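# Tuck chair under desk and park loaded cart in bay

## Task

Roll the office chair fully in beneath the desk so that it finishes upright and level with every wheel on the floor. Also move the utility cart into the bay marked with yellow tape so that all four of its wheels sit inside the tape and none touch it; the cart's load must remain aboard with no part overhanging its edges. When finished, release everything and back the robot away. The robot must not topple or be left leaning, or the task fails.

## Robot and tools

Robot: TidyBot++, a holonomic base (0.54 m long, 0.50 m wide, 0.38 m high) on four powered casters, carrying a single seven-joint arm with a two-finger gripper. The shoulder sits 0.12 m ahead of the base centre at 0.68 m height. Arm segments: upper arm 0.42 m, forearm 0.31 m, hand 0.31 m to the hand point. The arm begins folded, hand pointing down, wrist up to 0.08 m beyond the base front, elbow up to 1.15 m high. Cameras: base_camera (fixed on the base, looking forward) and wrist_camera (fisheye, looks along the hand).

Frames: the base frame has its origin on the floor below the base centre, x forward, y left, z up. hand_pose is reported in it; it is the point between the finger pads, its z axis along the fingers, pads closing along its y axis. Odometry is the base frame as it was when the scene began; heading is positive to the left, -3.142 to 3.142. base_odometry counts wheel rotation only, so wheel slip looks like motion and it drifts a few cm and degrees over many moves. base_tilt is in degrees, forward and right positive, with about 1 degree of fixed bias.

execute_actions: argument actions is a list holding one action or none (empty list returns state and images only). An action may hold base, joints, or both, plus optional speeds. Motions in one action start together. Optional cameras: a list of base_camera, wrist_camera or all; omitted/null means all, [] means none.
- base: exactly one key, each a relative offset from where the base last measured itself, in the robot's current frame: translate_m (metres, forward positive, -2 to 2), strafe_m (metres, left positive, -2 to 2), rotate_rad (radians, counter-clockwise from above positive, -6.3 to 6.3). A move needing over 8.667 s at its top speed is rejected.
- joints: absolute joint targets by name, radians. joint_1_rad any angle (whole arm about vertical; positive is clockwise from above, opposite to rotate_rad); joint_2_rad shoulder -2.249 to 2.249; joint_3_rad any angle; joint_4_rad elbow -2.579 to 2.579; joint_5_rad any angle; joint_6_rad wrist -2.099 to 2.099; joint_7_rad any angle (hand down: positive is counter-clockwise from above; at 1.57 fingers open left/right). Continuous joints go the short way, so rotate in steps below half a turn. gripper_pos 0 (open, about 85 mm gap) to 1 (closed, squeezing roughly 96-120 N per finger). Tolerances are about 0.039 rad for joints 1-4, 0.056 for 5-7, 0.03 for the gripper.
- speeds: caps for that action only; translate_m and strafe_m 0.05 to 0.5 m/s, rotate_rad 0.1 to 1.57 rad/s (defaults are the maxima).
Unknown keys or out-of-range numbers reject the whole call with no motion. No action exceeds 15 s. Omitted joints or base may still push toward old targets.

Planar arm geometry with joint_1_rad = 0, joint_3_rad = 3.14, joint_5_rad = 0: segment tilts from vertical (forward positive) are upper arm = j2, forearm = j2 - j4, hand = j2 - j4 - j6. Hand reach ahead of the shoulder is the sum of length*sin(tilt); height above it is the sum of length*cos(tilt). A downward hand reaches at most about 0.94 m high, and only near the base.

wait: seconds 0 to 10; commands nothing, returns state and images.
zoom_image: camera (base_camera or wrist_camera) and region [x0, y0, x1, y1] in pixels of that camera's latest full image, at most 504 by 504. base_camera is 644x364, wrist_camera 644x476.
read_manual: section "licences"; only licence text, no motion.
finished_scene: scene (integer, the current scene's number). Final; the goal must hold at that moment. Its result states success and the next task.

Result lines: base_status and joint_status report how each motion ended. "done" for the base means the wheels turned the commanded amount, even if the base was blocked and fell short. "off_target": stopped away from target and may keep pushing. "contact_stop"/"time_out": target abandoned, holding in place. "joint command not followed" with a "cause:" line means a self-collision check refused the arm targets (gripper still runs); "not_followed" joints may be retried on later actions. on_its_own lists uncommanded motion. motor_effort gives percent of maximum, peak in brackets; readings are noisy and biased. Gripper at 1 reading "done" means empty; "off_target" means it is holding something. "ARM HIT" means the arm struck the base or itself. A torque fault (joints 1-4 limit 104.5 N m, 5-7 limit 51.3) freezes the arm for 10 s and skips the rest of the call; the base keeps going. MOTOR HOT warns at 60 °C; at 75 °C an OVER-TEMPERATURE FAULT lets the arm sag, shown as limit_stop_at_motor_heat; resend the target. After one call reports a stop, later calls in the same reply are skipped.

Accuracy: friction leaves joints slightly off target; correct by sending last command + (wanted - read). Loads make the arm sag; never resend a joint's reading while holding weight. The robot holds its last command while you think.

Avoid: driving while the arm is snagged on anything around 0.8 m or higher (tipping risk); hard horizontal pushes or pulls with a raised hand (lifts wheels); ramming the base into obstacles; driving the arm into things; dropping or spilling the cart's load; ending with the robot tilted. Push the chair and cart slowly with reduced speeds, watching tilt and images, then let go and back off. Loose objects may occasionally get nudged.

Each tool is called as name(argument=value, ...), one argument or row to a line, values as JSON.

## Session

execute_actions(
  actions=[],
)

Scene clock: 0.00 s.
base_odometry: x=+0.000 y=+0.000 heading=+0.000 (m, m, rad; odometry frame)
base_tilt: forward=-0.1 right=-0.1 (deg)
base_status: not commanded
joint_positions: joint_1_rad=-0.015 joint_2_rad=-0.376 joint_3_rad=+3.199 joint_4_rad=-2.524 joint_5_rad=+0.002 joint_6_rad=-0.833 joint_7_rad=+1.541 gripper_pos=+0.000
joint_status: not commanded
motor_effort: joint_1_rad=+0 joint_2_rad=-1 joint_3_rad=+0 joint_4_rad=+17 joint_5_rad=+0 joint_6_rad=+2 joint_7_rad=+0 (%)
hand_pose: x=+0.2785 y=-0.0035 z=+0.5946 quat_wxyz=(-0.009, +0.996, -0.034, +0.080) (m; base frame)
pictures: base_camera, wrist_camera
Images, in order (width x height): base_camera 644x364, wrist_camera 644x476.

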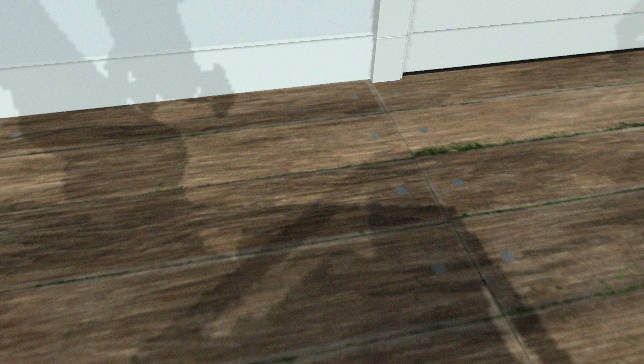

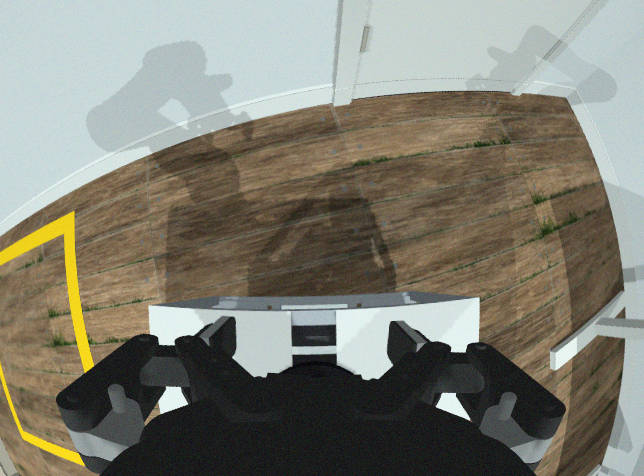

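execute_actions(
  actions=[
    {"joints":{"joint_1_rad":2.2,"joint_2_rad":-0.2,"joint_3_rad":3.14,"joint_4_rad":-0.5,"joint_6_rad":-1.9,"joint_7_rad":1.57}},
  ],
  cameras=["wrist_camera"],
)

execute_actions(
  actions=[
    {"joints":{"joint_1_rad":4.0}},
  ],
  cameras=["wrist_camera"],
)

Scene clock: 15.73 s.
base_odometry: x=+0.000 y=+0.000 heading=+0.000 (m, m, rad; odometry frame)
base_tilt: forward=-0.1 right=-0.1 (deg)
base_status: not commanded
joint_positions: joint_1_rad=+2.181 joint_2_rad=-0.220 joint_3_rad=+3.159 joint_4_rad=-0.509 joint_5_rad=+0.002 joint_6_rad=-1.864 joint_7_rad=+1.548 gripper_pos=+0.000
joint_status: all done
motor_effort: joint_1_rad=+0(1) joint_2_rad=-1(10) joint_3_rad=+0(1) joint_4_rad=+11(20) joint_5_rad=-1(1) joint_6_rad=+7(7) joint_7_rad=-1(0) (%)
hand_pose: x=-0.0337 y=-0.2081 z=+1.2226 quat_wxyz=(+0.420, +0.389, -0.790, +0.221) (m; base frame)
pictures: wrist_camera
Images, in order (width x height): wrist_camera 644x476.

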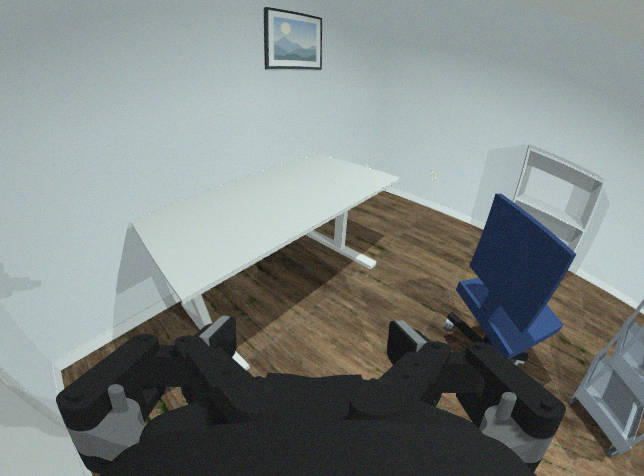

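Scene clock: 18.70 s.
base_odometry: x=+0.000 y=+0.000 heading=+0.000 (m, m, rad; odometry frame)
base_tilt: forward=-0.1 right=-0.1 (deg)
base_status: not commanded
joint_positions: joint_1_rad=+3.981 joint_2_rad=-0.217 joint_3_rad=+3.158 joint_4_rad=-0.509 joint_5_rad=+0.002 joint_6_rad=-1.864 joint_7_rad=+1.548 gripper_pos=+0.000
joint_status: all done
motor_effort: joint_1_rad=+0(2) joint_2_rad=-2(3) joint_3_rad=+0(0) joint_4_rad=+9(11) joint_5_rad=+0(1) joint_6_rad=+7(7) joint_7_rad=+0(0) (%)
hand_pose: x=-0.0502 y=+0.1969 z=+1.2219 quat_wxyz=(+0.433, -0.376, -0.797, -0.191) (m; base frame)
pictures: wrist_camera
Images, in order (width x height): wrist_camera 644x476.

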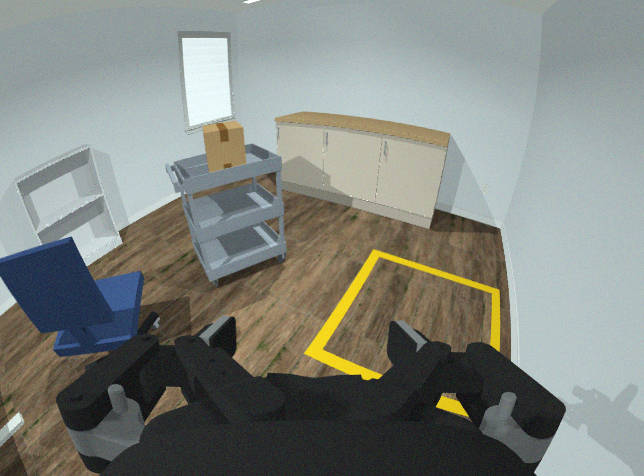

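execute_actions(
  actions=[
    {"base":{"rotate_rad":-2.94},"joints":{"joint_1_rad":6.283,"joint_2_rad":0.0,"joint_4_rad":-0.6,"joint_6_rad":-2.05,"gripper_pos":1}},
  ],
)

Scene clock: 29.63 s.
base_odometry: x=+0.000 y=+0.000 heading=-2.939 (m, m, rad; odometry frame)
base_tilt: forward=-0.1 right=-0.1 (deg)
base_status: done
joint_positions: joint_1_rad=+6.266 joint_2_rad=-0.018 joint_3_rad=+3.156 joint_4_rad=-0.587 joint_5_rad=+0.002 joint_6_rad=-2.014 joint_7_rad=+1.548 gripper_pos=+0.999
joint_status: all done
motor_effort: joint_1_rad=-1(1) joint_2_rad=-11(19) joint_3_rad=+0(1) joint_4_rad=+12(14) joint_5_rad=+0(1) joint_6_rad=+5(7) joint_7_rad=+1(0) (%)
hand_pose: x=+0.4460 y=+0.0014 z=+1.1036 quat_wxyz=(+0.003, -0.961, +0.011, -0.276) (m; base frame)
pictures: base_camera, wrist_camera
Images, in order (width x height): base_camera 644x364, wrist_camera 644x476.

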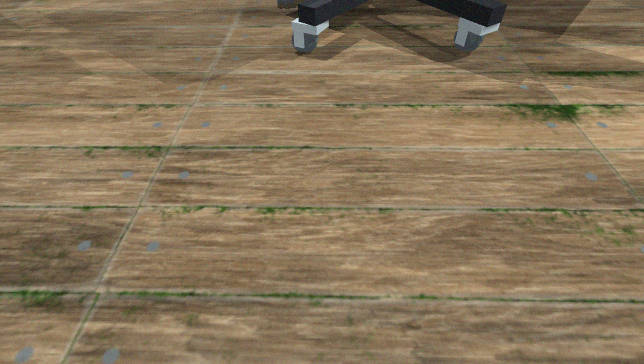

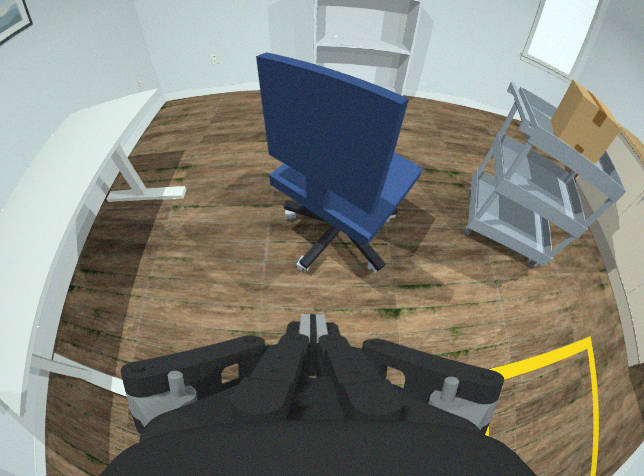

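execute_actions(
  actions=[
    {"base":{"strafe_m":-0.19},"joints":{"joint_2_rad":0.6,"joint_4_rad":-2.1,"joint_6_rad":1.13}},
  ],
  cameras=["wrist_camera"],
)

execute_actions(
  actions=[
    {"base":{"translate_m":0.25},"speeds":{"translate_m":0.1}},
  ],
)

Scene clock: 51.57 s.
base_odometry: x=-0.038 y=+0.186 heading=-2.940 (m, m, rad; odometry frame)
base_tilt: forward=-0.1 right=-0.1 (deg)
base_status: done
joint_positions: joint_1_rad=+6.274 joint_2_rad=+0.586 joint_3_rad=+3.153 joint_4_rad=-2.091 joint_5_rad=+0.002 joint_6_rad=+1.098 joint_7_rad=+1.548 gripper_pos=+0.999
joint_status: all done
motor_effort: joint_1_rad=-1(1) joint_2_rad=-35(36) joint_3_rad=-1(2) joint_4_rad=+13(22) joint_5_rad=-1(2) joint_6_rad=+8(9) joint_7_rad=+0(1) (%)
hand_pose: x=+0.8039 y=+0.0024 z=+0.7483 quat_wxyz=(+0.006, -0.710, +0.005, -0.704) (m; base frame)
pictures: wrist_camera
Images, in order (width x height): wrist_camera 644x476.

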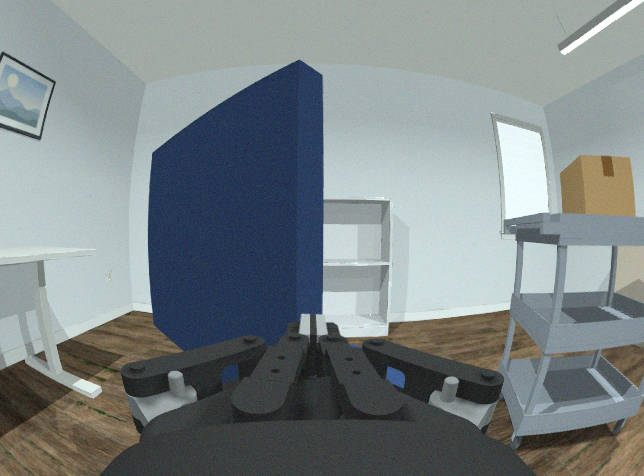

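Scene clock: 54.57 s.
base_odometry: x=-0.283 y=+0.136 heading=-2.940 (m, m, rad; odometry frame)
base_tilt: forward=-0.1 right=-0.1 (deg)
base_status: done
joint_positions: joint_1_rad=+6.291 joint_2_rad=+0.590 joint_3_rad=+3.150 joint_4_rad=-2.103 joint_5_rad=+0.001 joint_6_rad=+1.098 joint_7_rad=+1.548 gripper_pos=+0.999
joint_status: not commanded
motor_effort: joint_1_rad=+0(7) joint_2_rad=-35(37) joint_3_rad=-1(5) joint_4_rad=+13(19) joint_5_rad=-1(3) joint_6_rad=+8(9) joint_7_rad=+0(0) (%)
hand_pose: x=+0.8006 y=-0.0081 z=+0.7409 quat_wxyz=(+0.001, -0.715, +0.011, -0.699) (m; base frame)
pictures: base_camera, wrist_camera
Images, in order (width x height): base_camera 644x364, wrist_camera 644x476.

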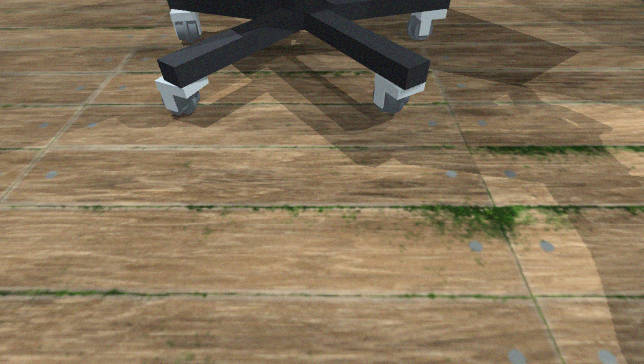

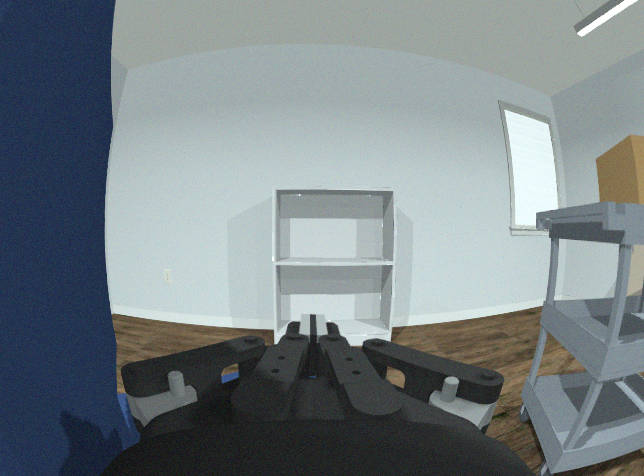

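execute_actions(
  actions=[
    {"base":{"translate_m":-0.25}},
  ],
  cameras=[],
)

execute_actions(
  actions=[
    {"base":{"strafe_m":0.3}},
  ],
  cameras=[],
)

execute_actions(
  actions=[
    {"base":{"translate_m":0.14}},
  ],
  cameras=["wrist_camera"],
)

execute_actions(
  actions=[
    {"base":{"strafe_m":-0.36},"speeds":{"strafe_m":0.2}},
  ],
)

Scene clock: 67.90 s.
base_odometry: x=-0.038 y=+0.187 heading=-2.940 (m, m, rad; odometry frame)
base_tilt: forward=-0.1 right=-0.1 (deg)
base_status: done
joint_positions: joint_1_rad=+6.291 joint_2_rad=+0.595 joint_3_rad=+3.149 joint_4_rad=-2.102 joint_5_rad=+0.001 joint_6_rad=+1.098 joint_7_rad=+1.548 gripper_pos=+0.999
joint_status: not commanded
motor_effort: joint_1_rad=-1(3) joint_2_rad=-35(38) joint_3_rad=-1(2) joint_4_rad=+13(16) joint_5_rad=-1(0) joint_6_rad=+9(9) joint_7_rad=+0(0) (%)
hand_pose: x=+0.8011 y=-0.0076 z=+0.7378 quat_wxyz=(+0.002, -0.717, +0.011, -0.697) (m; base frame)
pictures: none
No camera images: the call's "cameras" was empty. Leave "cameras" out to get every camera's image.

Scene clock: 69.80 s.
base_odometry: x=+0.022 y=-0.107 heading=-2.939 (m, m, rad; odometry frame)
base_tilt: forward=-0.1 right=-0.2 (deg)
base_status: done
joint_positions: joint_1_rad=+6.282 joint_2_rad=+0.595 joint_3_rad=+3.146 joint_4_rad=-2.102 joint_5_rad=+0.001 joint_6_rad=+1.098 joint_7_rad=+1.548 gripper_pos=+0.999
joint_status: not commanded
motor_effort: joint_1_rad=+0(4) joint_2_rad=-35(37) joint_3_rad=+0(3) joint_4_rad=+13(14) joint_5_rad=-1(1) joint_6_rad=+8(9) joint_7_rad=+1(0) (%)
hand_pose: x=+0.8012 y=+0.0000 z=+0.7379 quat_wxyz=(+0.006, -0.717, +0.008, -0.697) (m; base frame)
pictures: none
No camera images: the call's "cameras" was empty. Leave "cameras" out to get every camera's image.

Scene clock: 71.13 s.
base_odometry: x=-0.115 y=-0.136 heading=-2.939 (m, m, rad; odometry frame)
base_tilt: forward=-0.1 right=-0.1 (deg)
base_status: done
joint_positions: joint_1_rad=+6.282 joint_2_rad=+0.596 joint_3_rad=+3.146 joint_4_rad=-2.100 joint_5_rad=+0.001 joint_6_rad=+1.099 joint_7_rad=+1.548 gripper_pos=+0.999
joint_status: not commanded
motor_effort: joint_1_rad=-1(2) joint_2_rad=-34(38) joint_3_rad=-1(1) joint_4_rad=+14(15) joint_5_rad=+0(0) joint_6_rad=+8(9) joint_7_rad=+0(0) (%)
hand_pose: x=+0.8018 y=+0.0000 z=+0.7376 quat_wxyz=(+0.006, -0.717, +0.008, -0.697) (m; base frame)
pictures: wrist_camera
Images, in order (width x height): wrist_camera 644x476.

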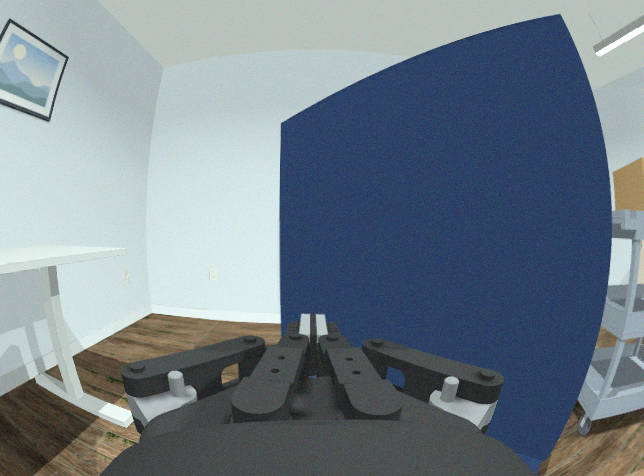

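Scene clock: 73.70 s.
base_odometry: x=-0.188 y=+0.217 heading=-2.939 (m, m, rad; odometry frame)
base_tilt: forward=-0.1 right=-0.1 (deg)
base_status: done
joint_positions: joint_1_rad=+6.286 joint_2_rad=+0.596 joint_3_rad=+3.137 joint_4_rad=-2.104 joint_5_rad=+0.017 joint_6_rad=+1.099 joint_7_rad=+1.549 gripper_pos=+0.999
joint_status: not commanded
motor_effort: joint_1_rad=+0(10) joint_2_rad=-35(36) joint_3_rad=+0(6) joint_4_rad=+14(19) joint_5_rad=+0(6) joint_6_rad=+8(9) joint_7_rad=+0(1) (%)
hand_pose: x=+0.8006 y=+0.0069 z=+0.7363 quat_wxyz=(+0.012, -0.718, +0.000, -0.696) (m; base frame)
pictures: base_camera, wrist_camera
Images, in order (width x height): base_camera 644x364, wrist_camera 644x476.

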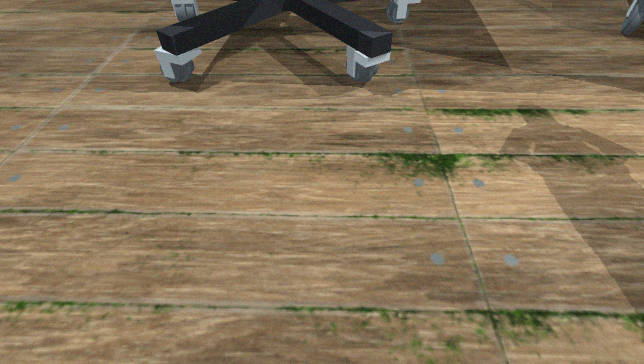

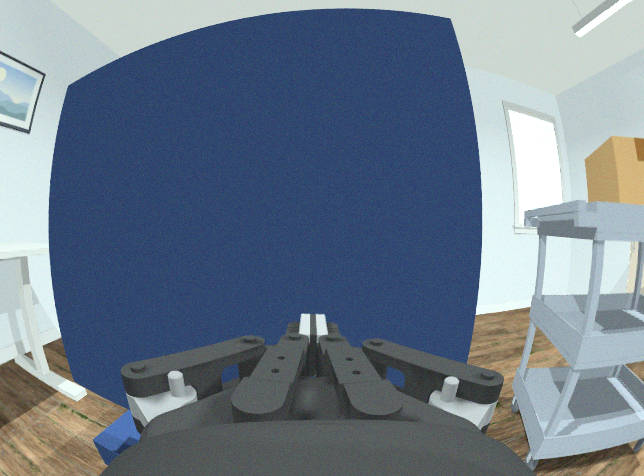

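execute_actions(
  actions=[
    {"base":{"strafe_m":0.42},"joints":{"joint_2_rad":0.3,"joint_4_rad":-2.1,"joint_6_rad":0.83}},
  ],
  cameras=[],
)

execute_actions(
  actions=[
    {"base":{"translate_m":0.16}},
  ],
  cameras=["wrist_camera"],
)

execute_actions(
  actions=[
    {"base":{"strafe_m":-0.5},"speeds":{"strafe_m":0.15}},
  ],
  cameras=[],
)

execute_actions(
  actions=[
    {"base":{"translate_m":-0.2}},
  ],
)

Scene clock: 89.57 s.
base_odometry: x=-0.104 y=-0.195 heading=-2.939 (m, m, rad; odometry frame)
base_tilt: forward=-0.1 right=-0.1 (deg)
base_status: done
joint_positions: joint_1_rad=+6.283 joint_2_rad=+0.303 joint_3_rad=+3.137 joint_4_rad=-2.102 joint_5_rad=+0.017 joint_6_rad=+0.866 joint_7_rad=+1.549 gripper_pos=+0.999
joint_status: all done
motor_effort: joint_1_rad=+1(5) joint_2_rad=-29(37) joint_3_rad=+0(3) joint_4_rad=+18(17) joint_5_rad=-1(0) joint_6_rad=+9(9) joint_7_rad=+0(0) (%)
hand_pose: x=+0.7667 y=+0.0081 z=+0.8604 quat_wxyz=(+0.010, -0.696, -0.002, -0.718) (m; base frame)
pictures: none
No camera images: the call's "cameras" was empty. Leave "cameras" out to get every camera's image.

Scene clock: 91.07 s.
base_odometry: x=-0.260 y=-0.227 heading=-2.939 (m, m, rad; odometry frame)
base_tilt: forward=-0.1 right=-0.2 (deg)
base_status: done
joint_positions: joint_1_rad=+6.283 joint_2_rad=+0.303 joint_3_rad=+3.137 joint_4_rad=-2.101 joint_5_rad=+0.017 joint_6_rad=+0.864 joint_7_rad=+1.549 gripper_pos=+0.999
joint_status: not commanded
motor_effort: joint_1_rad=-1(2) joint_2_rad=-28(33) joint_3_rad=+0(2) joint_4_rad=+17(19) joint_5_rad=-1(0) joint_6_rad=+8(9) joint_7_rad=+0(1) (%)
hand_pose: x=+0.7670 y=+0.0081 z=+0.8598 quat_wxyz=(+0.010, -0.697, -0.002, -0.717) (m; base frame)
pictures: wrist_camera
Images, in order (width x height): wrist_camera 644x476.

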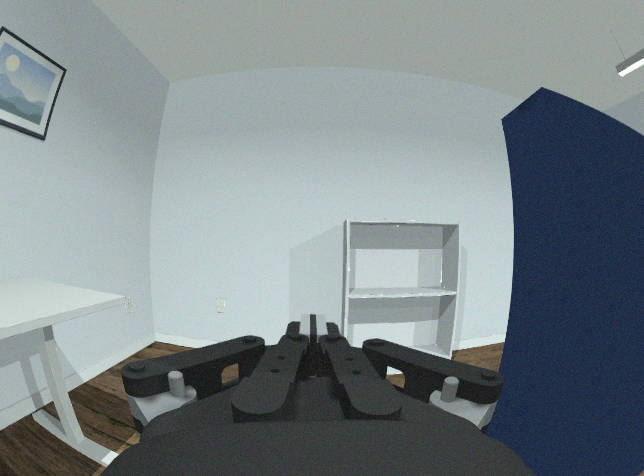

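Scene clock: 95.07 s.
base_odometry: x=-0.361 y=+0.263 heading=-2.939 (m, m, rad; odometry frame)
base_tilt: forward=+0.0 right=-0.1 (deg)
base_status: done
joint_positions: joint_1_rad=+6.273 joint_2_rad=+0.301 joint_3_rad=+3.129 joint_4_rad=-2.105 joint_5_rad=+0.024 joint_6_rad=+0.863 joint_7_rad=+1.550 gripper_pos=+0.999
joint_status: not commanded
motor_effort: joint_1_rad=-1(15) joint_2_rad=-29(29) joint_3_rad=-1(12) joint_4_rad=+18(23) joint_5_rad=+0(7) joint_6_rad=+8(9) joint_7_rad=+0(1) (%)
hand_pose: x=+0.7655 y=+0.0208 z=+0.8594 quat_wxyz=(+0.018, -0.697, -0.011, -0.717) (m; base frame)
pictures: none
No camera images: the call's "cameras" was empty. Leave "cameras" out to get every camera's image.

Scene clock: 96.67 s.
base_odometry: x=-0.165 y=+0.303 heading=-2.939 (m, m, rad; odometry frame)
base_tilt: forward=-0.1 right=-0.1 (deg)
base_status: done
joint_positions: joint_1_rad=+6.273 joint_2_rad=+0.299 joint_3_rad=+3.129 joint_4_rad=-2.104 joint_5_rad=+0.024 joint_6_rad=+0.863 joint_7_rad=+1.550 gripper_pos=+0.999
joint_status: not commanded
motor_effort: joint_1_rad=+0(1) joint_2_rad=-28(31) joint_3_rad=-1(1) joint_4_rad=+17(20) joint_5_rad=-1(1) joint_6_rad=+8(9) joint_7_rad=+0(1) (%)
hand_pose: x=+0.7652 y=+0.0207 z=+0.8611 quat_wxyz=(+0.018, -0.696, -0.011, -0.718) (m; base frame)
pictures: base_camera, wrist_camera
Images, in order (width x height): base_camera 644x364, wrist_camera 644x476.

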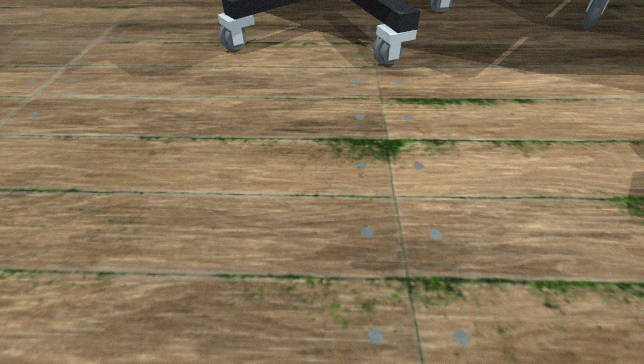

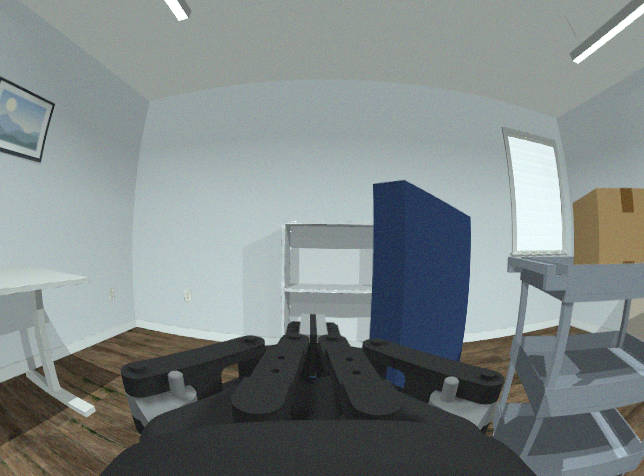

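execute_actions(
  actions=[
    {"base":{"translate_m":0.23},"speeds":{"translate_m":0.2}},
  ],
  cameras=[],
)

execute_actions(
  actions=[
    {"base":{"strafe_m":-0.23},"speeds":{"strafe_m":0.15}},
  ],
  cameras=[],
)

execute_actions(
  actions=[
    {"base":{"translate_m":-0.12}},
  ],
)

Scene clock: 108.67 s.
base_odometry: x=-0.391 y=+0.257 heading=-2.939 (m, m, rad; odometry frame)
base_tilt: forward=-0.1 right=-0.1 (deg)
base_status: done
joint_positions: joint_1_rad=+6.275 joint_2_rad=+0.299 joint_3_rad=+3.132 joint_4_rad=-2.103 joint_5_rad=+0.023 joint_6_rad=+0.862 joint_7_rad=+1.550 gripper_pos=+0.999
joint_status: not commanded
motor_effort: joint_1_rad=-1(7) joint_2_rad=-29(33) joint_3_rad=-1(5) joint_4_rad=+18(19) joint_5_rad=-1(3) joint_6_rad=+8(9) joint_7_rad=-1(1) (%)
hand_pose: x=+0.7656 y=+0.0176 z=+0.8611 quat_wxyz=(+0.016, -0.696, -0.009, -0.718) (m; base frame)
pictures: none
No camera images: the call's "cameras" was empty. Leave "cameras" out to get every camera's image.

Scene clock: 110.83 s.
base_odometry: x=-0.437 y=+0.483 heading=-2.939 (m, m, rad; odometry frame)
base_tilt: forward=-0.1 right=-0.1 (deg)
base_status: done
joint_positions: joint_1_rad=+6.274 joint_2_rad=+0.299 joint_3_rad=+3.131 joint_4_rad=-2.103 joint_5_rad=+0.023 joint_6_rad=+0.862 joint_7_rad=+1.550 gripper_pos=+0.999
joint_status: not commanded
motor_effort: joint_1_rad=-1(10) joint_2_rad=-29(30) joint_3_rad=-1(8) joint_4_rad=+18(19) joint_5_rad=+0(6) joint_6_rad=+9(9) joint_7_rad=-1(0) (%)
hand_pose: x=+0.7655 y=+0.0190 z=+0.8611 quat_wxyz=(+0.017, -0.696, -0.010, -0.718) (m; base frame)
pictures: none
No camera images: the call's "cameras" was empty. Leave "cameras" out to get every camera's image.

Scene clock: 112.17 s.
base_odometry: x=-0.320 y=+0.507 heading=-2.939 (m, m, rad; odometry frame)
base_tilt: forward=-0.1 right=-0.1 (deg)
base_status: done
joint_positions: joint_1_rad=+6.274 joint_2_rad=+0.297 joint_3_rad=+3.131 joint_4_rad=-2.103 joint_5_rad=+0.023 joint_6_rad=+0.862 joint_7_rad=+1.550 gripper_pos=+0.999
joint_status: not commanded
motor_effort: joint_1_rad=+0(1) joint_2_rad=-29(32) joint_3_rad=+0(1) joint_4_rad=+18(19) joint_5_rad=-1(1) joint_6_rad=+9(9) joint_7_rad=+1(1) (%)
hand_pose: x=+0.7653 y=+0.0190 z=+0.8624 quat_wxyz=(+0.017, -0.696, -0.010, -0.718) (m; base frame)
pictures: base_camera, wrist_camera
Images, in order (width x height): base_camera 644x364, wrist_camera 644x476.

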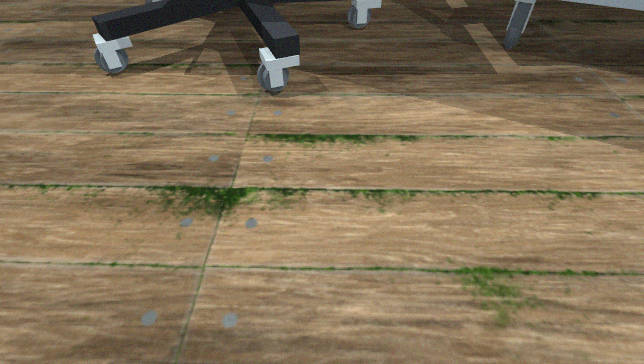

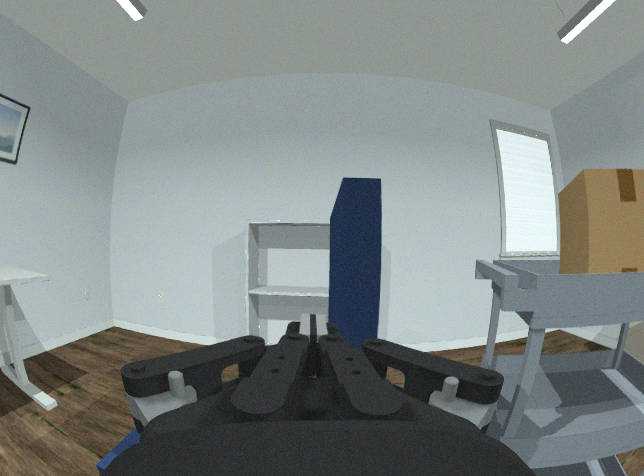

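Edge about 0.26 m from the camera, 0.045 m to the right.

execute_actions(
  actions=[
    {"base":{"strafe_m":-0.042},"joints":{"gripper_pos":0}},
  ],
  cameras=[],
)

execute_actions(
  actions=[
    {"base":{"translate_m":0.14},"speeds":{"translate_m":0.15}},
  ],
  cameras=["wrist_camera"],
)

execute_actions(
  actions=[
    {"joints":{"gripper_pos":1}},
  ],
  cameras=["wrist_camera"],
)

execute_actions(
  actions=[
    {"base":{"translate_m":-0.38},"speeds":{"translate_m":0.12}},
  ],
)

Scene clock: 121.50 s.
base_odometry: x=-0.328 y=+0.548 heading=-2.939 (m, m, rad; odometry frame)
base_tilt: forward=+0.0 right=-0.1 (deg)
base_status: done
joint_positions: joint_1_rad=+6.281 joint_2_rad=+0.297 joint_3_rad=+3.134 joint_4_rad=-2.103 joint_5_rad=+0.022 joint_6_rad=+0.862 joint_7_rad=+1.550 gripper_pos=+0.000
joint_status: all done
motor_effort: joint_1_rad=+0(4) joint_2_rad=-28(29) joint_3_rad=+0(3) joint_4_rad=+17(18) joint_5_rad=-1(2) joint_6_rad=+8(9) joint_7_rad=+1(0) (%)
hand_pose: x=+0.7655 y=+0.0120 z=+0.8624 quat_wxyz=(+0.012, -0.696, -0.006, -0.718) (m; base frame)
pictures: none
No camera images: the call's "cameras" was empty. Leave "cameras" out to get every camera's image.

Scene clock: 123.10 s.
base_odometry: x=-0.466 y=+0.520 heading=-2.940 (m, m, rad; odometry frame)
base_tilt: forward=-0.1 right=-0.1 (deg)
base_status: done
joint_positions: joint_1_rad=+6.281 joint_2_rad=+0.298 joint_3_rad=+3.134 joint_4_rad=-2.103 joint_5_rad=+0.022 joint_6_rad=+0.861 joint_7_rad=+1.550 gripper_pos=+0.000
joint_status: not commanded
motor_effort: joint_1_rad=-1(1) joint_2_rad=-28(31) joint_3_rad=+0(1) joint_4_rad=+18(19) joint_5_rad=-1(1) joint_6_rad=+8(9) joint_7_rad=+0(0) (%)
hand_pose: x=+0.7656 y=+0.0120 z=+0.8622 quat_wxyz=(+0.012, -0.696, -0.006, -0.718) (m; base frame)
pictures: wrist_camera
Images, in order (width x height): wrist_camera 644x476.

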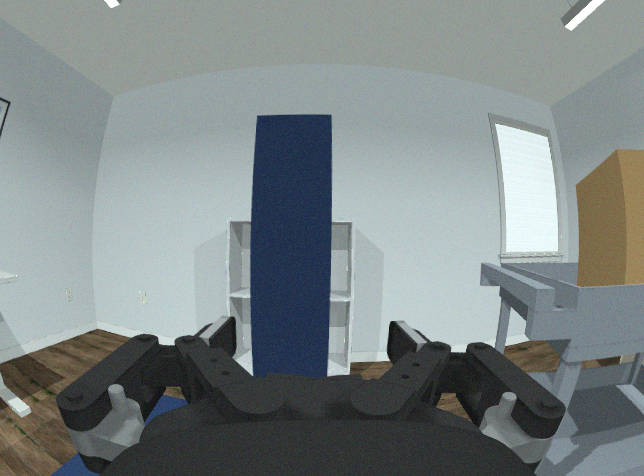

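Scene clock: 124.20 s.
base_odometry: x=-0.465 y=+0.520 heading=-2.940 (m, m, rad; odometry frame)
base_tilt: forward=-0.1 right=-0.2 (deg)
base_status: not commanded
joint_positions: joint_1_rad=+6.275 joint_2_rad=+0.298 joint_3_rad=+3.132 joint_4_rad=-2.102 joint_5_rad=+0.022 joint_6_rad=+0.861 joint_7_rad=+1.553 gripper_pos=+0.588
joint_status: gripper_pos off_target (ended at +0.588, target +1.000)
motor_effort: joint_1_rad=+1(4) joint_2_rad=-29(31) joint_3_rad=+1(3) joint_4_rad=+18(20) joint_5_rad=-2(4) joint_6_rad=+8(9) joint_7_rad=+0(2) (%)
hand_pose: x=+0.7655 y=+0.0174 z=+0.8623 quat_wxyz=(+0.014, -0.696, -0.010, -0.718) (m; base frame)
pictures: wrist_camera
Images, in order (width x height): wrist_camera 644x476.

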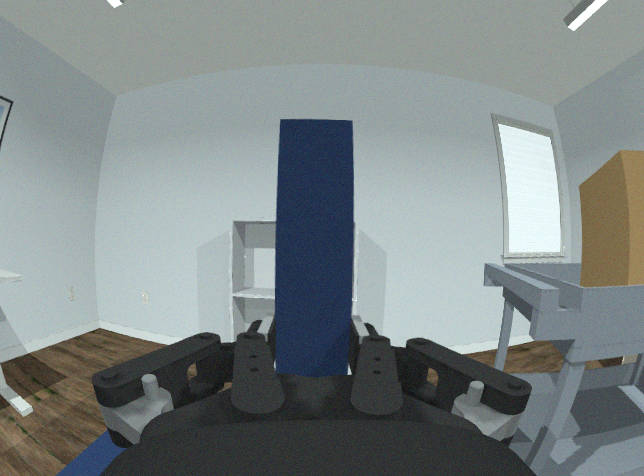

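Scene clock: 127.93 s.
base_odometry: x=-0.093 y=+0.597 heading=-2.940 (m, m, rad; odometry frame)
base_tilt: forward=-0.1 right=-0.1 (deg)
base_status: done
joint_positions: joint_1_rad=+6.310 joint_2_rad=+0.310 joint_3_rad=+3.164 joint_4_rad=-2.085 joint_5_rad=-0.012 joint_6_rad=+0.858 joint_7_rad=+1.563 gripper_pos=+0.589
joint_status: not commanded
motor_effort: joint_1_rad=-6(9) joint_2_rad=-29(38) joint_3_rad=-5(8) joint_4_rad=+15(18) joint_5_rad=+3(5) joint_6_rad=+8(10) joint_7_rad=-1(2) (%)
hand_pose: x=+0.7714 y=-0.0318 z=+0.8621 quat_wxyz=(-0.017, -0.695, +0.023, -0.719) (m; base frame)
pictures: base_camera, wrist_camera
Images, in order (width x height): base_camera 644x364, wrist_camera 644x476.

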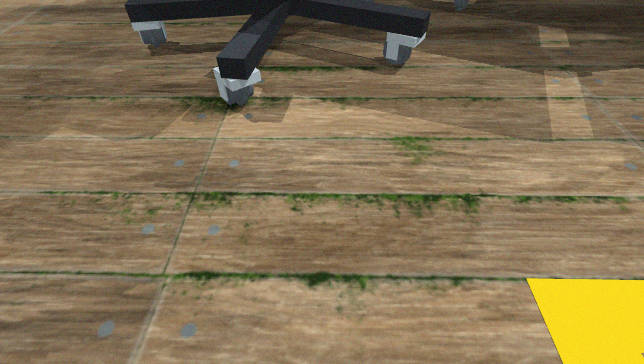

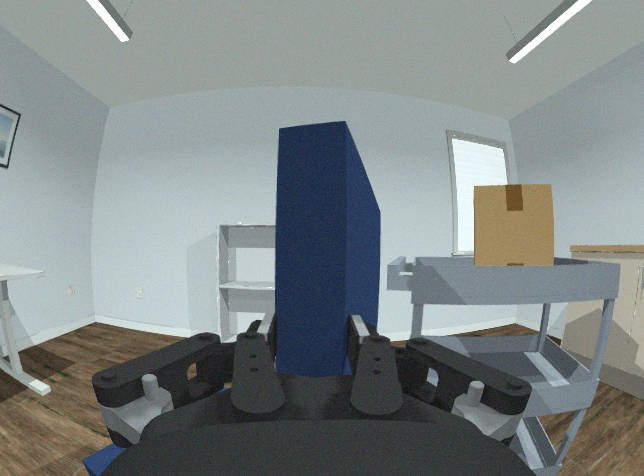

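execute_actions(
  actions=[
    {"base":{"translate_m":-0.1},"speeds":{"translate_m":0.12}},
  ],
  cameras=[],
)

execute_actions(
  actions=[
    {"base":{"strafe_m":-0.2},"speeds":{"strafe_m":0.12}},
  ],
)

Scene clock: 137.83 s.
base_odometry: x=+0.005 y=+0.617 heading=-2.940 (m, m, rad; odometry frame)
base_tilt: forward=+0.0 right=-0.1 (deg)
base_status: done
joint_positions: joint_1_rad=+6.295 joint_2_rad=+0.301 joint_3_rad=+3.151 joint_4_rad=-2.104 joint_5_rad=-0.015 joint_6_rad=+0.858 joint_7_rad=+1.563 gripper_pos=+0.999
joint_status: not commanded
on_its_own: gripper_pos moved +0.410 to your old target +1.000
motor_effort: joint_1_rad=+0(11) joint_2_rad=-29(37) joint_3_rad=+0(8) joint_4_rad=+18(21) joint_5_rad=-1(5) joint_6_rad=+9(10) joint_7_rad=+0(1) (%)
hand_pose: x=+0.7662 y=-0.0150 z=+0.8580 quat_wxyz=(-0.006, -0.699, +0.016, -0.715) (m; base frame)
pictures: none
No camera images: the call's "cameras" was empty. Leave "cameras" out to get every camera's image.

Scene clock: 140.10 s.
base_odometry: x=-0.035 y=+0.813 heading=-2.940 (m, m, rad; odometry frame)
base_tilt: forward=-0.1 right=-0.2 (deg)
base_status: done
joint_positions: joint_1_rad=+6.290 joint_2_rad=+0.301 joint_3_rad=+3.150 joint_4_rad=-2.103 joint_5_rad=-0.015 joint_6_rad=+0.858 joint_7_rad=+1.563 gripper_pos=+0.999
joint_status: not commanded
motor_effort: joint_1_rad=+0(2) joint_2_rad=-29(30) joint_3_rad=+0(2) joint_4_rad=+18(18) joint_5_rad=+0(0) joint_6_rad=+9(8) joint_7_rad=+0(1) (%)
hand_pose: x=+0.7663 y=-0.0113 z=+0.8580 quat_wxyz=(-0.004, -0.699, +0.014, -0.715) (m; base frame)
pictures: base_camera, wrist_camera
Images, in order (width x height): base_camera 644x364, wrist_camera 644x476.

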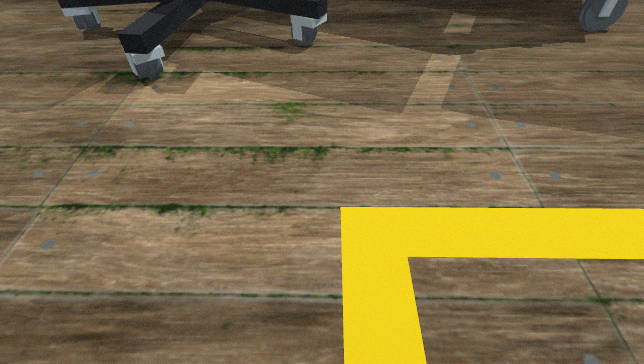

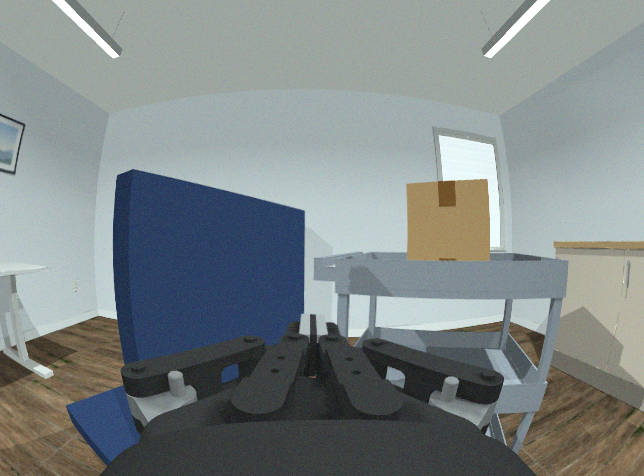

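execute_actions(
  actions=[
    {"base":{"translate_m":0.52},"speeds":{"translate_m":0.2}},
  ],
)

execute_actions(
  actions=[
    {"base":{"strafe_m":0.5},"speeds":{"strafe_m":0.12}},
  ],
)

Scene clock: 148.37 s.
base_odometry: x=-0.545 y=+0.710 heading=-2.940 (m, m, rad; odometry frame)
base_tilt: forward=-0.1 right=-0.1 (deg)
base_status: done
joint_positions: joint_1_rad=+6.297 joint_2_rad=+0.301 joint_3_rad=+3.153 joint_4_rad=-2.103 joint_5_rad=-0.015 joint_6_rad=+0.858 joint_7_rad=+1.563 gripper_pos=+0.999
joint_status: not commanded
motor_effort: joint_1_rad=+0(8) joint_2_rad=-28(30) joint_3_rad=+0(6) joint_4_rad=+17(22) joint_5_rad=-1(3) joint_6_rad=+8(9) joint_7_rad=-1(0) (%)
hand_pose: x=+0.7662 y=-0.0174 z=+0.8585 quat_wxyz=(-0.008, -0.698, +0.017, -0.716) (m; base frame)
pictures: base_camera, wrist_camera
Images, in order (width x height): base_camera 644x364, wrist_camera 644x476.

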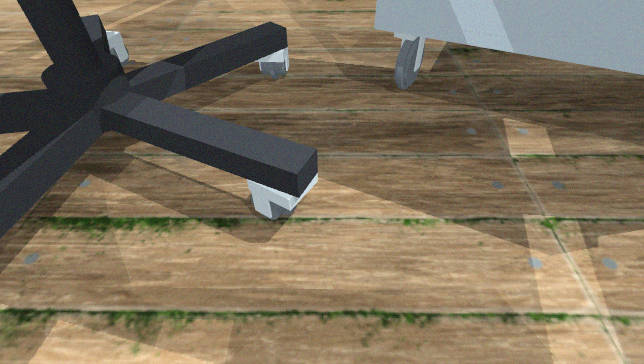

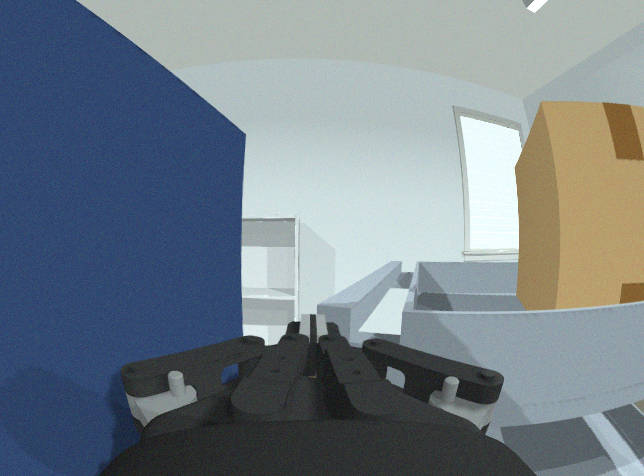

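Scene clock: 153.10 s.
base_odometry: x=-0.445 y=+0.219 heading=-2.940 (m, m, rad; odometry frame)
base_tilt: forward=+0.0 right=-0.1 (deg)
base_status: done
joint_positions: joint_1_rad=+6.305 joint_2_rad=+0.301 joint_3_rad=+3.162 joint_4_rad=-2.103 joint_5_rad=-0.022 joint_6_rad=+0.858 joint_7_rad=+1.563 gripper_pos=+0.999
joint_status: not commanded
motor_effort: joint_1_rad=-2(19) joint_2_rad=-29(31) joint_3_rad=-2(15) joint_4_rad=+18(21) joint_5_rad=+0(7) joint_6_rad=+9(9) joint_7_rad=+0(0) (%)
hand_pose: x=+0.7659 y=-0.0295 z=+0.8587 quat_wxyz=(-0.015, -0.698, +0.026, -0.716) (m; base frame)
pictures: base_camera, wrist_camera
Images, in order (width x height): base_camera 644x364, wrist_camera 644x476.

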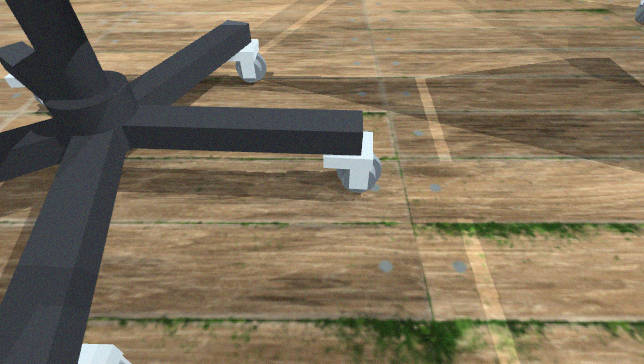

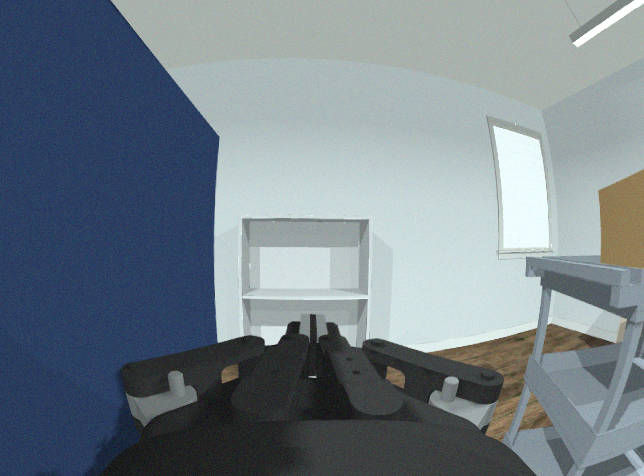

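Works well.

execute_actions(
  actions=[
    {"base":{"strafe_m":0.8},"speeds":{"strafe_m":0.18}},
  ],
)

execute_actions(
  actions=[
    {"base":{"strafe_m":-0.85},"joints":{"gripper_pos":0}},
  ],
  cameras=[],
)

execute_actions(
  actions=[
    {"base":{"translate_m":0.44},"joints":{"joint_1_rad":4.70}},
  ],
  cameras=["wrist_camera"],
)

Scene clock: 165.13 s.
base_odometry: x=-0.285 y=-0.565 heading=-2.940 (m, m, rad; odometry frame)
base_tilt: forward=+0.0 right=-0.1 (deg)
base_status: done
joint_positions: joint_1_rad=+6.292 joint_2_rad=+0.301 joint_3_rad=+3.150 joint_4_rad=-2.102 joint_5_rad=-0.019 joint_6_rad=+0.858 joint_7_rad=+1.563 gripper_pos=+0.999
joint_status: not commanded
motor_effort: joint_1_rad=-1(14) joint_2_rad=-29(30) joint_3_rad=+0(11) joint_4_rad=+18(20) joint_5_rad=+0(4) joint_6_rad=+9(9) joint_7_rad=-1(0) (%)
hand_pose: x=+0.7664 y=-0.0141 z=+0.8589 quat_wxyz=(-0.005, -0.698, +0.017, -0.716) (m; base frame)
pictures: base_camera, wrist_camera
Images, in order (width x height): base_camera 644x364, wrist_camera 644x476.

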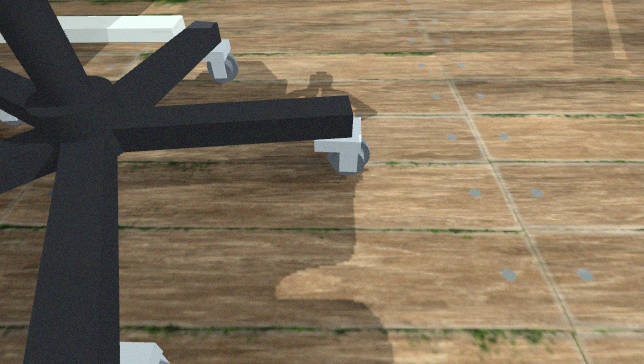

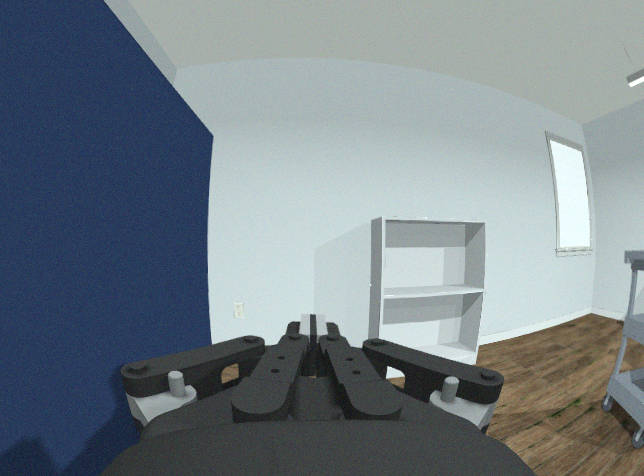

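Scene clock: 168.30 s.
base_odometry: x=-0.456 y=+0.268 heading=-2.940 (m, m, rad; odometry frame)
base_tilt: forward=-0.1 right=-0.1 (deg)
base_status: done
joint_positions: joint_1_rad=+6.284 joint_2_rad=+0.301 joint_3_rad=+3.146 joint_4_rad=-2.102 joint_5_rad=-0.018 joint_6_rad=+0.857 joint_7_rad=+1.563 gripper_pos=+0.000
joint_status: all done
motor_effort: joint_1_rad=-1(2) joint_2_rad=-29(32) joint_3_rad=-1(2) joint_4_rad=+17(19) joint_5_rad=+0(0) joint_6_rad=+8(9) joint_7_rad=+1(0) (%)
hand_pose: x=+0.7666 y=-0.0058 z=+0.8590 quat_wxyz=(+0.000, -0.698, +0.013, -0.716) (m; base frame)
pictures: none
No camera images: the call's "cameras" was empty. Leave "cameras" out to get every camera's image.

Scene clock: 171.10 s.
base_odometry: x=-0.887 y=+0.181 heading=-2.941 (m, m, rad; odometry frame)
base_tilt: forward=-0.1 right=-0.2 (deg)
base_status: done
joint_positions: joint_1_rad=+4.713 joint_2_rad=+0.303 joint_3_rad=+3.146 joint_4_rad=-2.100 joint_5_rad=-0.018 joint_6_rad=+0.857 joint_7_rad=+1.563 gripper_pos=+0.000
joint_status: all done
motor_effort: joint_1_rad=-1(4) joint_2_rad=-29(33) joint_3_rad=+0(2) joint_4_rad=+17(19) joint_5_rad=-1(0) joint_6_rad=+9(9) joint_7_rad=+0(0) (%)
hand_pose: x=+0.1241 y=+0.6483 z=+0.8584 quat_wxyz=(+0.506, -0.503, -0.485, -0.506) (m; base frame)
pictures: wrist_camera
Images, in order (width x height): wrist_camera 644x476.

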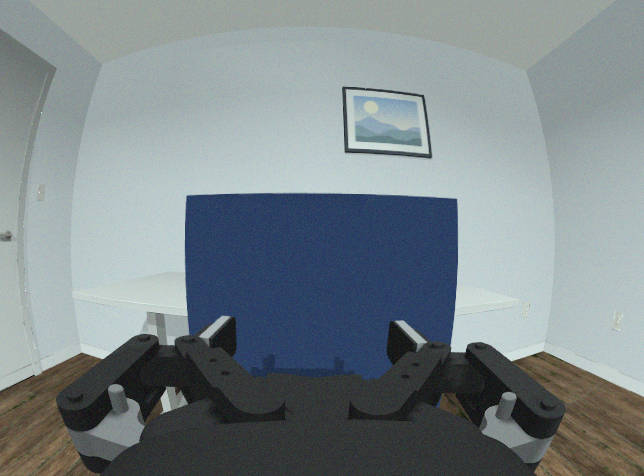

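execute_actions(
  actions=[
    {"base":{"strafe_m":0.4},"speeds":{"strafe_m":0.1},"joints":{"joint_2_rad":0.6,"joint_6_rad":1.13}},
  ],
  cameras=[],
)

execute_actions(
  actions=[
    {"base":{"strafe_m":0.03},"speeds":{"strafe_m":0.05}},
  ],
  cameras=[],
)

Scene clock: 182.20 s.
base_odometry: x=-0.807 y=-0.212 heading=-2.941 (m, m, rad; odometry frame)
base_tilt: forward=-0.1 right=-0.2 (deg)
base_status: done
joint_positions: joint_1_rad=+4.709 joint_2_rad=+0.596 joint_3_rad=+3.145 joint_4_rad=-2.104 joint_5_rad=-0.012 joint_6_rad=+1.102 joint_7_rad=+1.563 gripper_pos=+0.000
joint_status: all done
motor_effort: joint_1_rad=+0(3) joint_2_rad=-35(37) joint_3_rad=+0(3) joint_4_rad=+14(24) joint_5_rad=-1(3) joint_6_rad=+8(9) joint_7_rad=+1(1) (%)
hand_pose: x=+0.1206 y=+0.6818 z=+0.7375 quat_wxyz=(+0.493, -0.512, -0.501, -0.493) (m; base frame)
pictures: none
No camera images: the call's "cameras" was empty. Leave "cameras" out to get every camera's image.

Scene clock: 183.30 s.
base_odometry: x=-0.801 y=-0.241 heading=-2.941 (m, m, rad; odometry frame)
base_tilt: forward=-0.1 right=-0.2 (deg)
base_status: done
joint_positions: joint_1_rad=+4.707 joint_2_rad=+0.592 joint_3_rad=+3.145 joint_4_rad=-2.109 joint_5_rad=-0.010 joint_6_rad=+1.105 joint_7_rad=+1.563 gripper_pos=+0.000
joint_status: not commanded
motor_effort: joint_1_rad=+0(2) joint_2_rad=-34(37) joint_3_rad=+0(1) joint_4_rad=+15(19) joint_5_rad=-1(2) joint_6_rad=+8(9) joint_7_rad=-1(1) (%)
hand_pose: x=+0.1186 y=+0.6800 z=+0.7382 quat_wxyz=(+0.494, -0.511, -0.502, -0.492) (m; base frame)
pictures: none
No camera images: the call's "cameras" was empty. Leave "cameras" out to get every camera's image.

execute_actions(
  actions=[
    {"base":{"strafe_m":0.04},"speeds":{"strafe_m":0.05}},
  ],
)

Scene clock: 202.20 s.
base_odometry: x=-0.794 y=-0.280 heading=-2.942 (m, m, rad; odometry frame)
base_tilt: forward=-0.1 right=-0.2 (deg)
base_status: done
joint_positions: joint_1_rad=+4.705 joint_2_rad=+0.569 joint_3_rad=+3.144 joint_4_rad=-2.131 joint_5_rad=-0.008 joint_6_rad=+1.132 joint_7_rad=+1.563 gripper_pos=+0.000
joint_status: not commanded
motor_effort: joint_1_rad=+0(3) joint_2_rad=-35(35) joint_3_rad=-1(3) joint_4_rad=+13(25) joint_5_rad=+0(3) joint_6_rad=+9(10) joint_7_rad=+1(1) (%)
hand_pose: x=+0.1158 y=+0.6725 z=+0.7532 quat_wxyz=(+0.503, -0.502, -0.496, -0.499) (m; base frame)
pictures: base_camera, wrist_camera
Images, in order (width x height): base_camera 644x364, wrist_camera 644x476.

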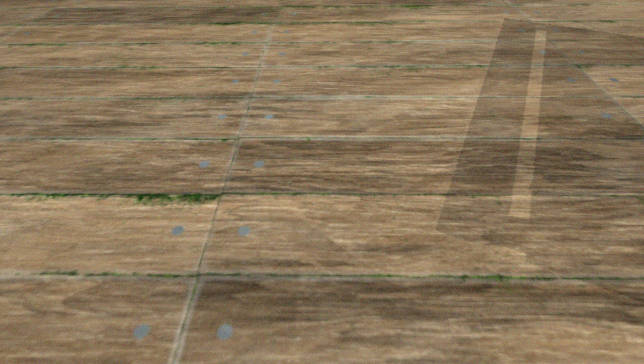

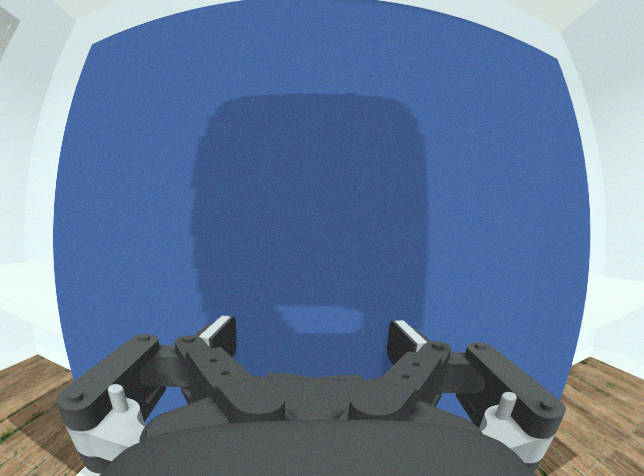

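execute_actions(
  actions=[
    {"base":{"strafe_m":-0.5}},
  ],
  cameras=[],
)

execute_actions(
  actions=[
    {"base":{"translate_m":1.2},"joints":{"joint_1_rad":2.6,"joint_2_rad":0.0,"joint_4_rad":-0.6,"joint_6_rad":-2.05,"gripper_pos":1}},
  ],
)

Scene clock: 209.93 s.
base_odometry: x=-0.893 y=+0.210 heading=-2.941 (m, m, rad; odometry frame)
base_tilt: forward=-0.1 right=-0.1 (deg)
base_status: done
joint_positions: joint_1_rad=+4.704 joint_2_rad=+0.597 joint_3_rad=+3.143 joint_4_rad=-2.101 joint_5_rad=-0.008 joint_6_rad=+1.136 joint_7_rad=+1.563 gripper_pos=+0.000
joint_status: not commanded
motor_effort: joint_1_rad=-1(3) joint_2_rad=-35(38) joint_3_rad=-1(2) joint_4_rad=+13(21) joint_5_rad=-1(0) joint_6_rad=+9(9) joint_7_rad=+0(1) (%)
hand_pose: x=+0.1153 y=+0.6828 z=+0.7482 quat_wxyz=(+0.504, -0.501, -0.495, -0.500) (m; base frame)
pictures: none
No camera images: the call's "cameras" was empty. Leave "cameras" out to get every camera's image.

Scene clock: 213.80 s.
base_odometry: x=-2.070 y=-0.029 heading=-2.941 (m, m, rad; odometry frame)
base_tilt: forward=-0.1 right=-0.1 (deg)
base_status: done
joint_positions: joint_1_rad=+2.616 joint_2_rad=-0.002 joint_3_rad=+3.143 joint_4_rad=-0.606 joint_5_rad=-0.008 joint_6_rad=-2.021 joint_7_rad=+1.563 gripper_pos=+0.999
joint_status: all done
motor_effort: joint_1_rad=-1(3) joint_2_rad=-13(39) joint_3_rad=+0(2) joint_4_rad=+13(22) joint_5_rad=-1(0) joint_6_rad=+4(10) joint_7_rad=+0(0) (%)
hand_pose: x=-0.1664 y=-0.1688 z=+1.0909 quat_wxyz=(+0.246, +0.249, -0.934, +0.070) (m; base frame)
pictures: base_camera, wrist_camera
Images, in order (width x height): base_camera 644x364, wrist_camera 644x476.

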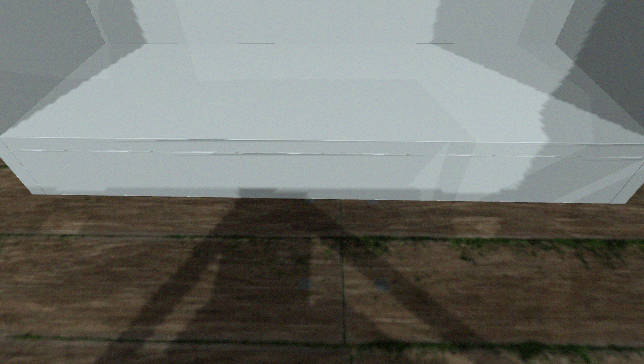

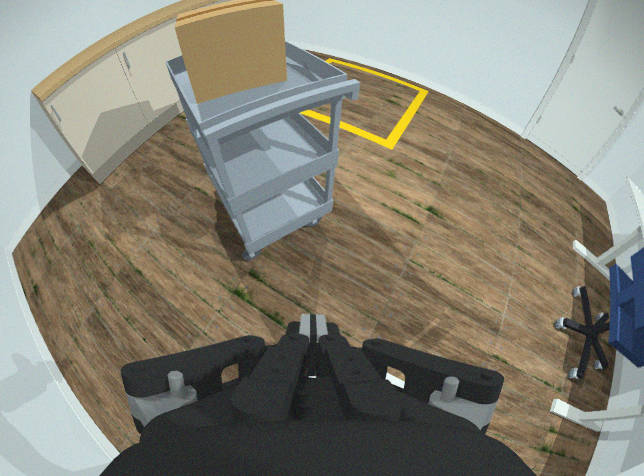

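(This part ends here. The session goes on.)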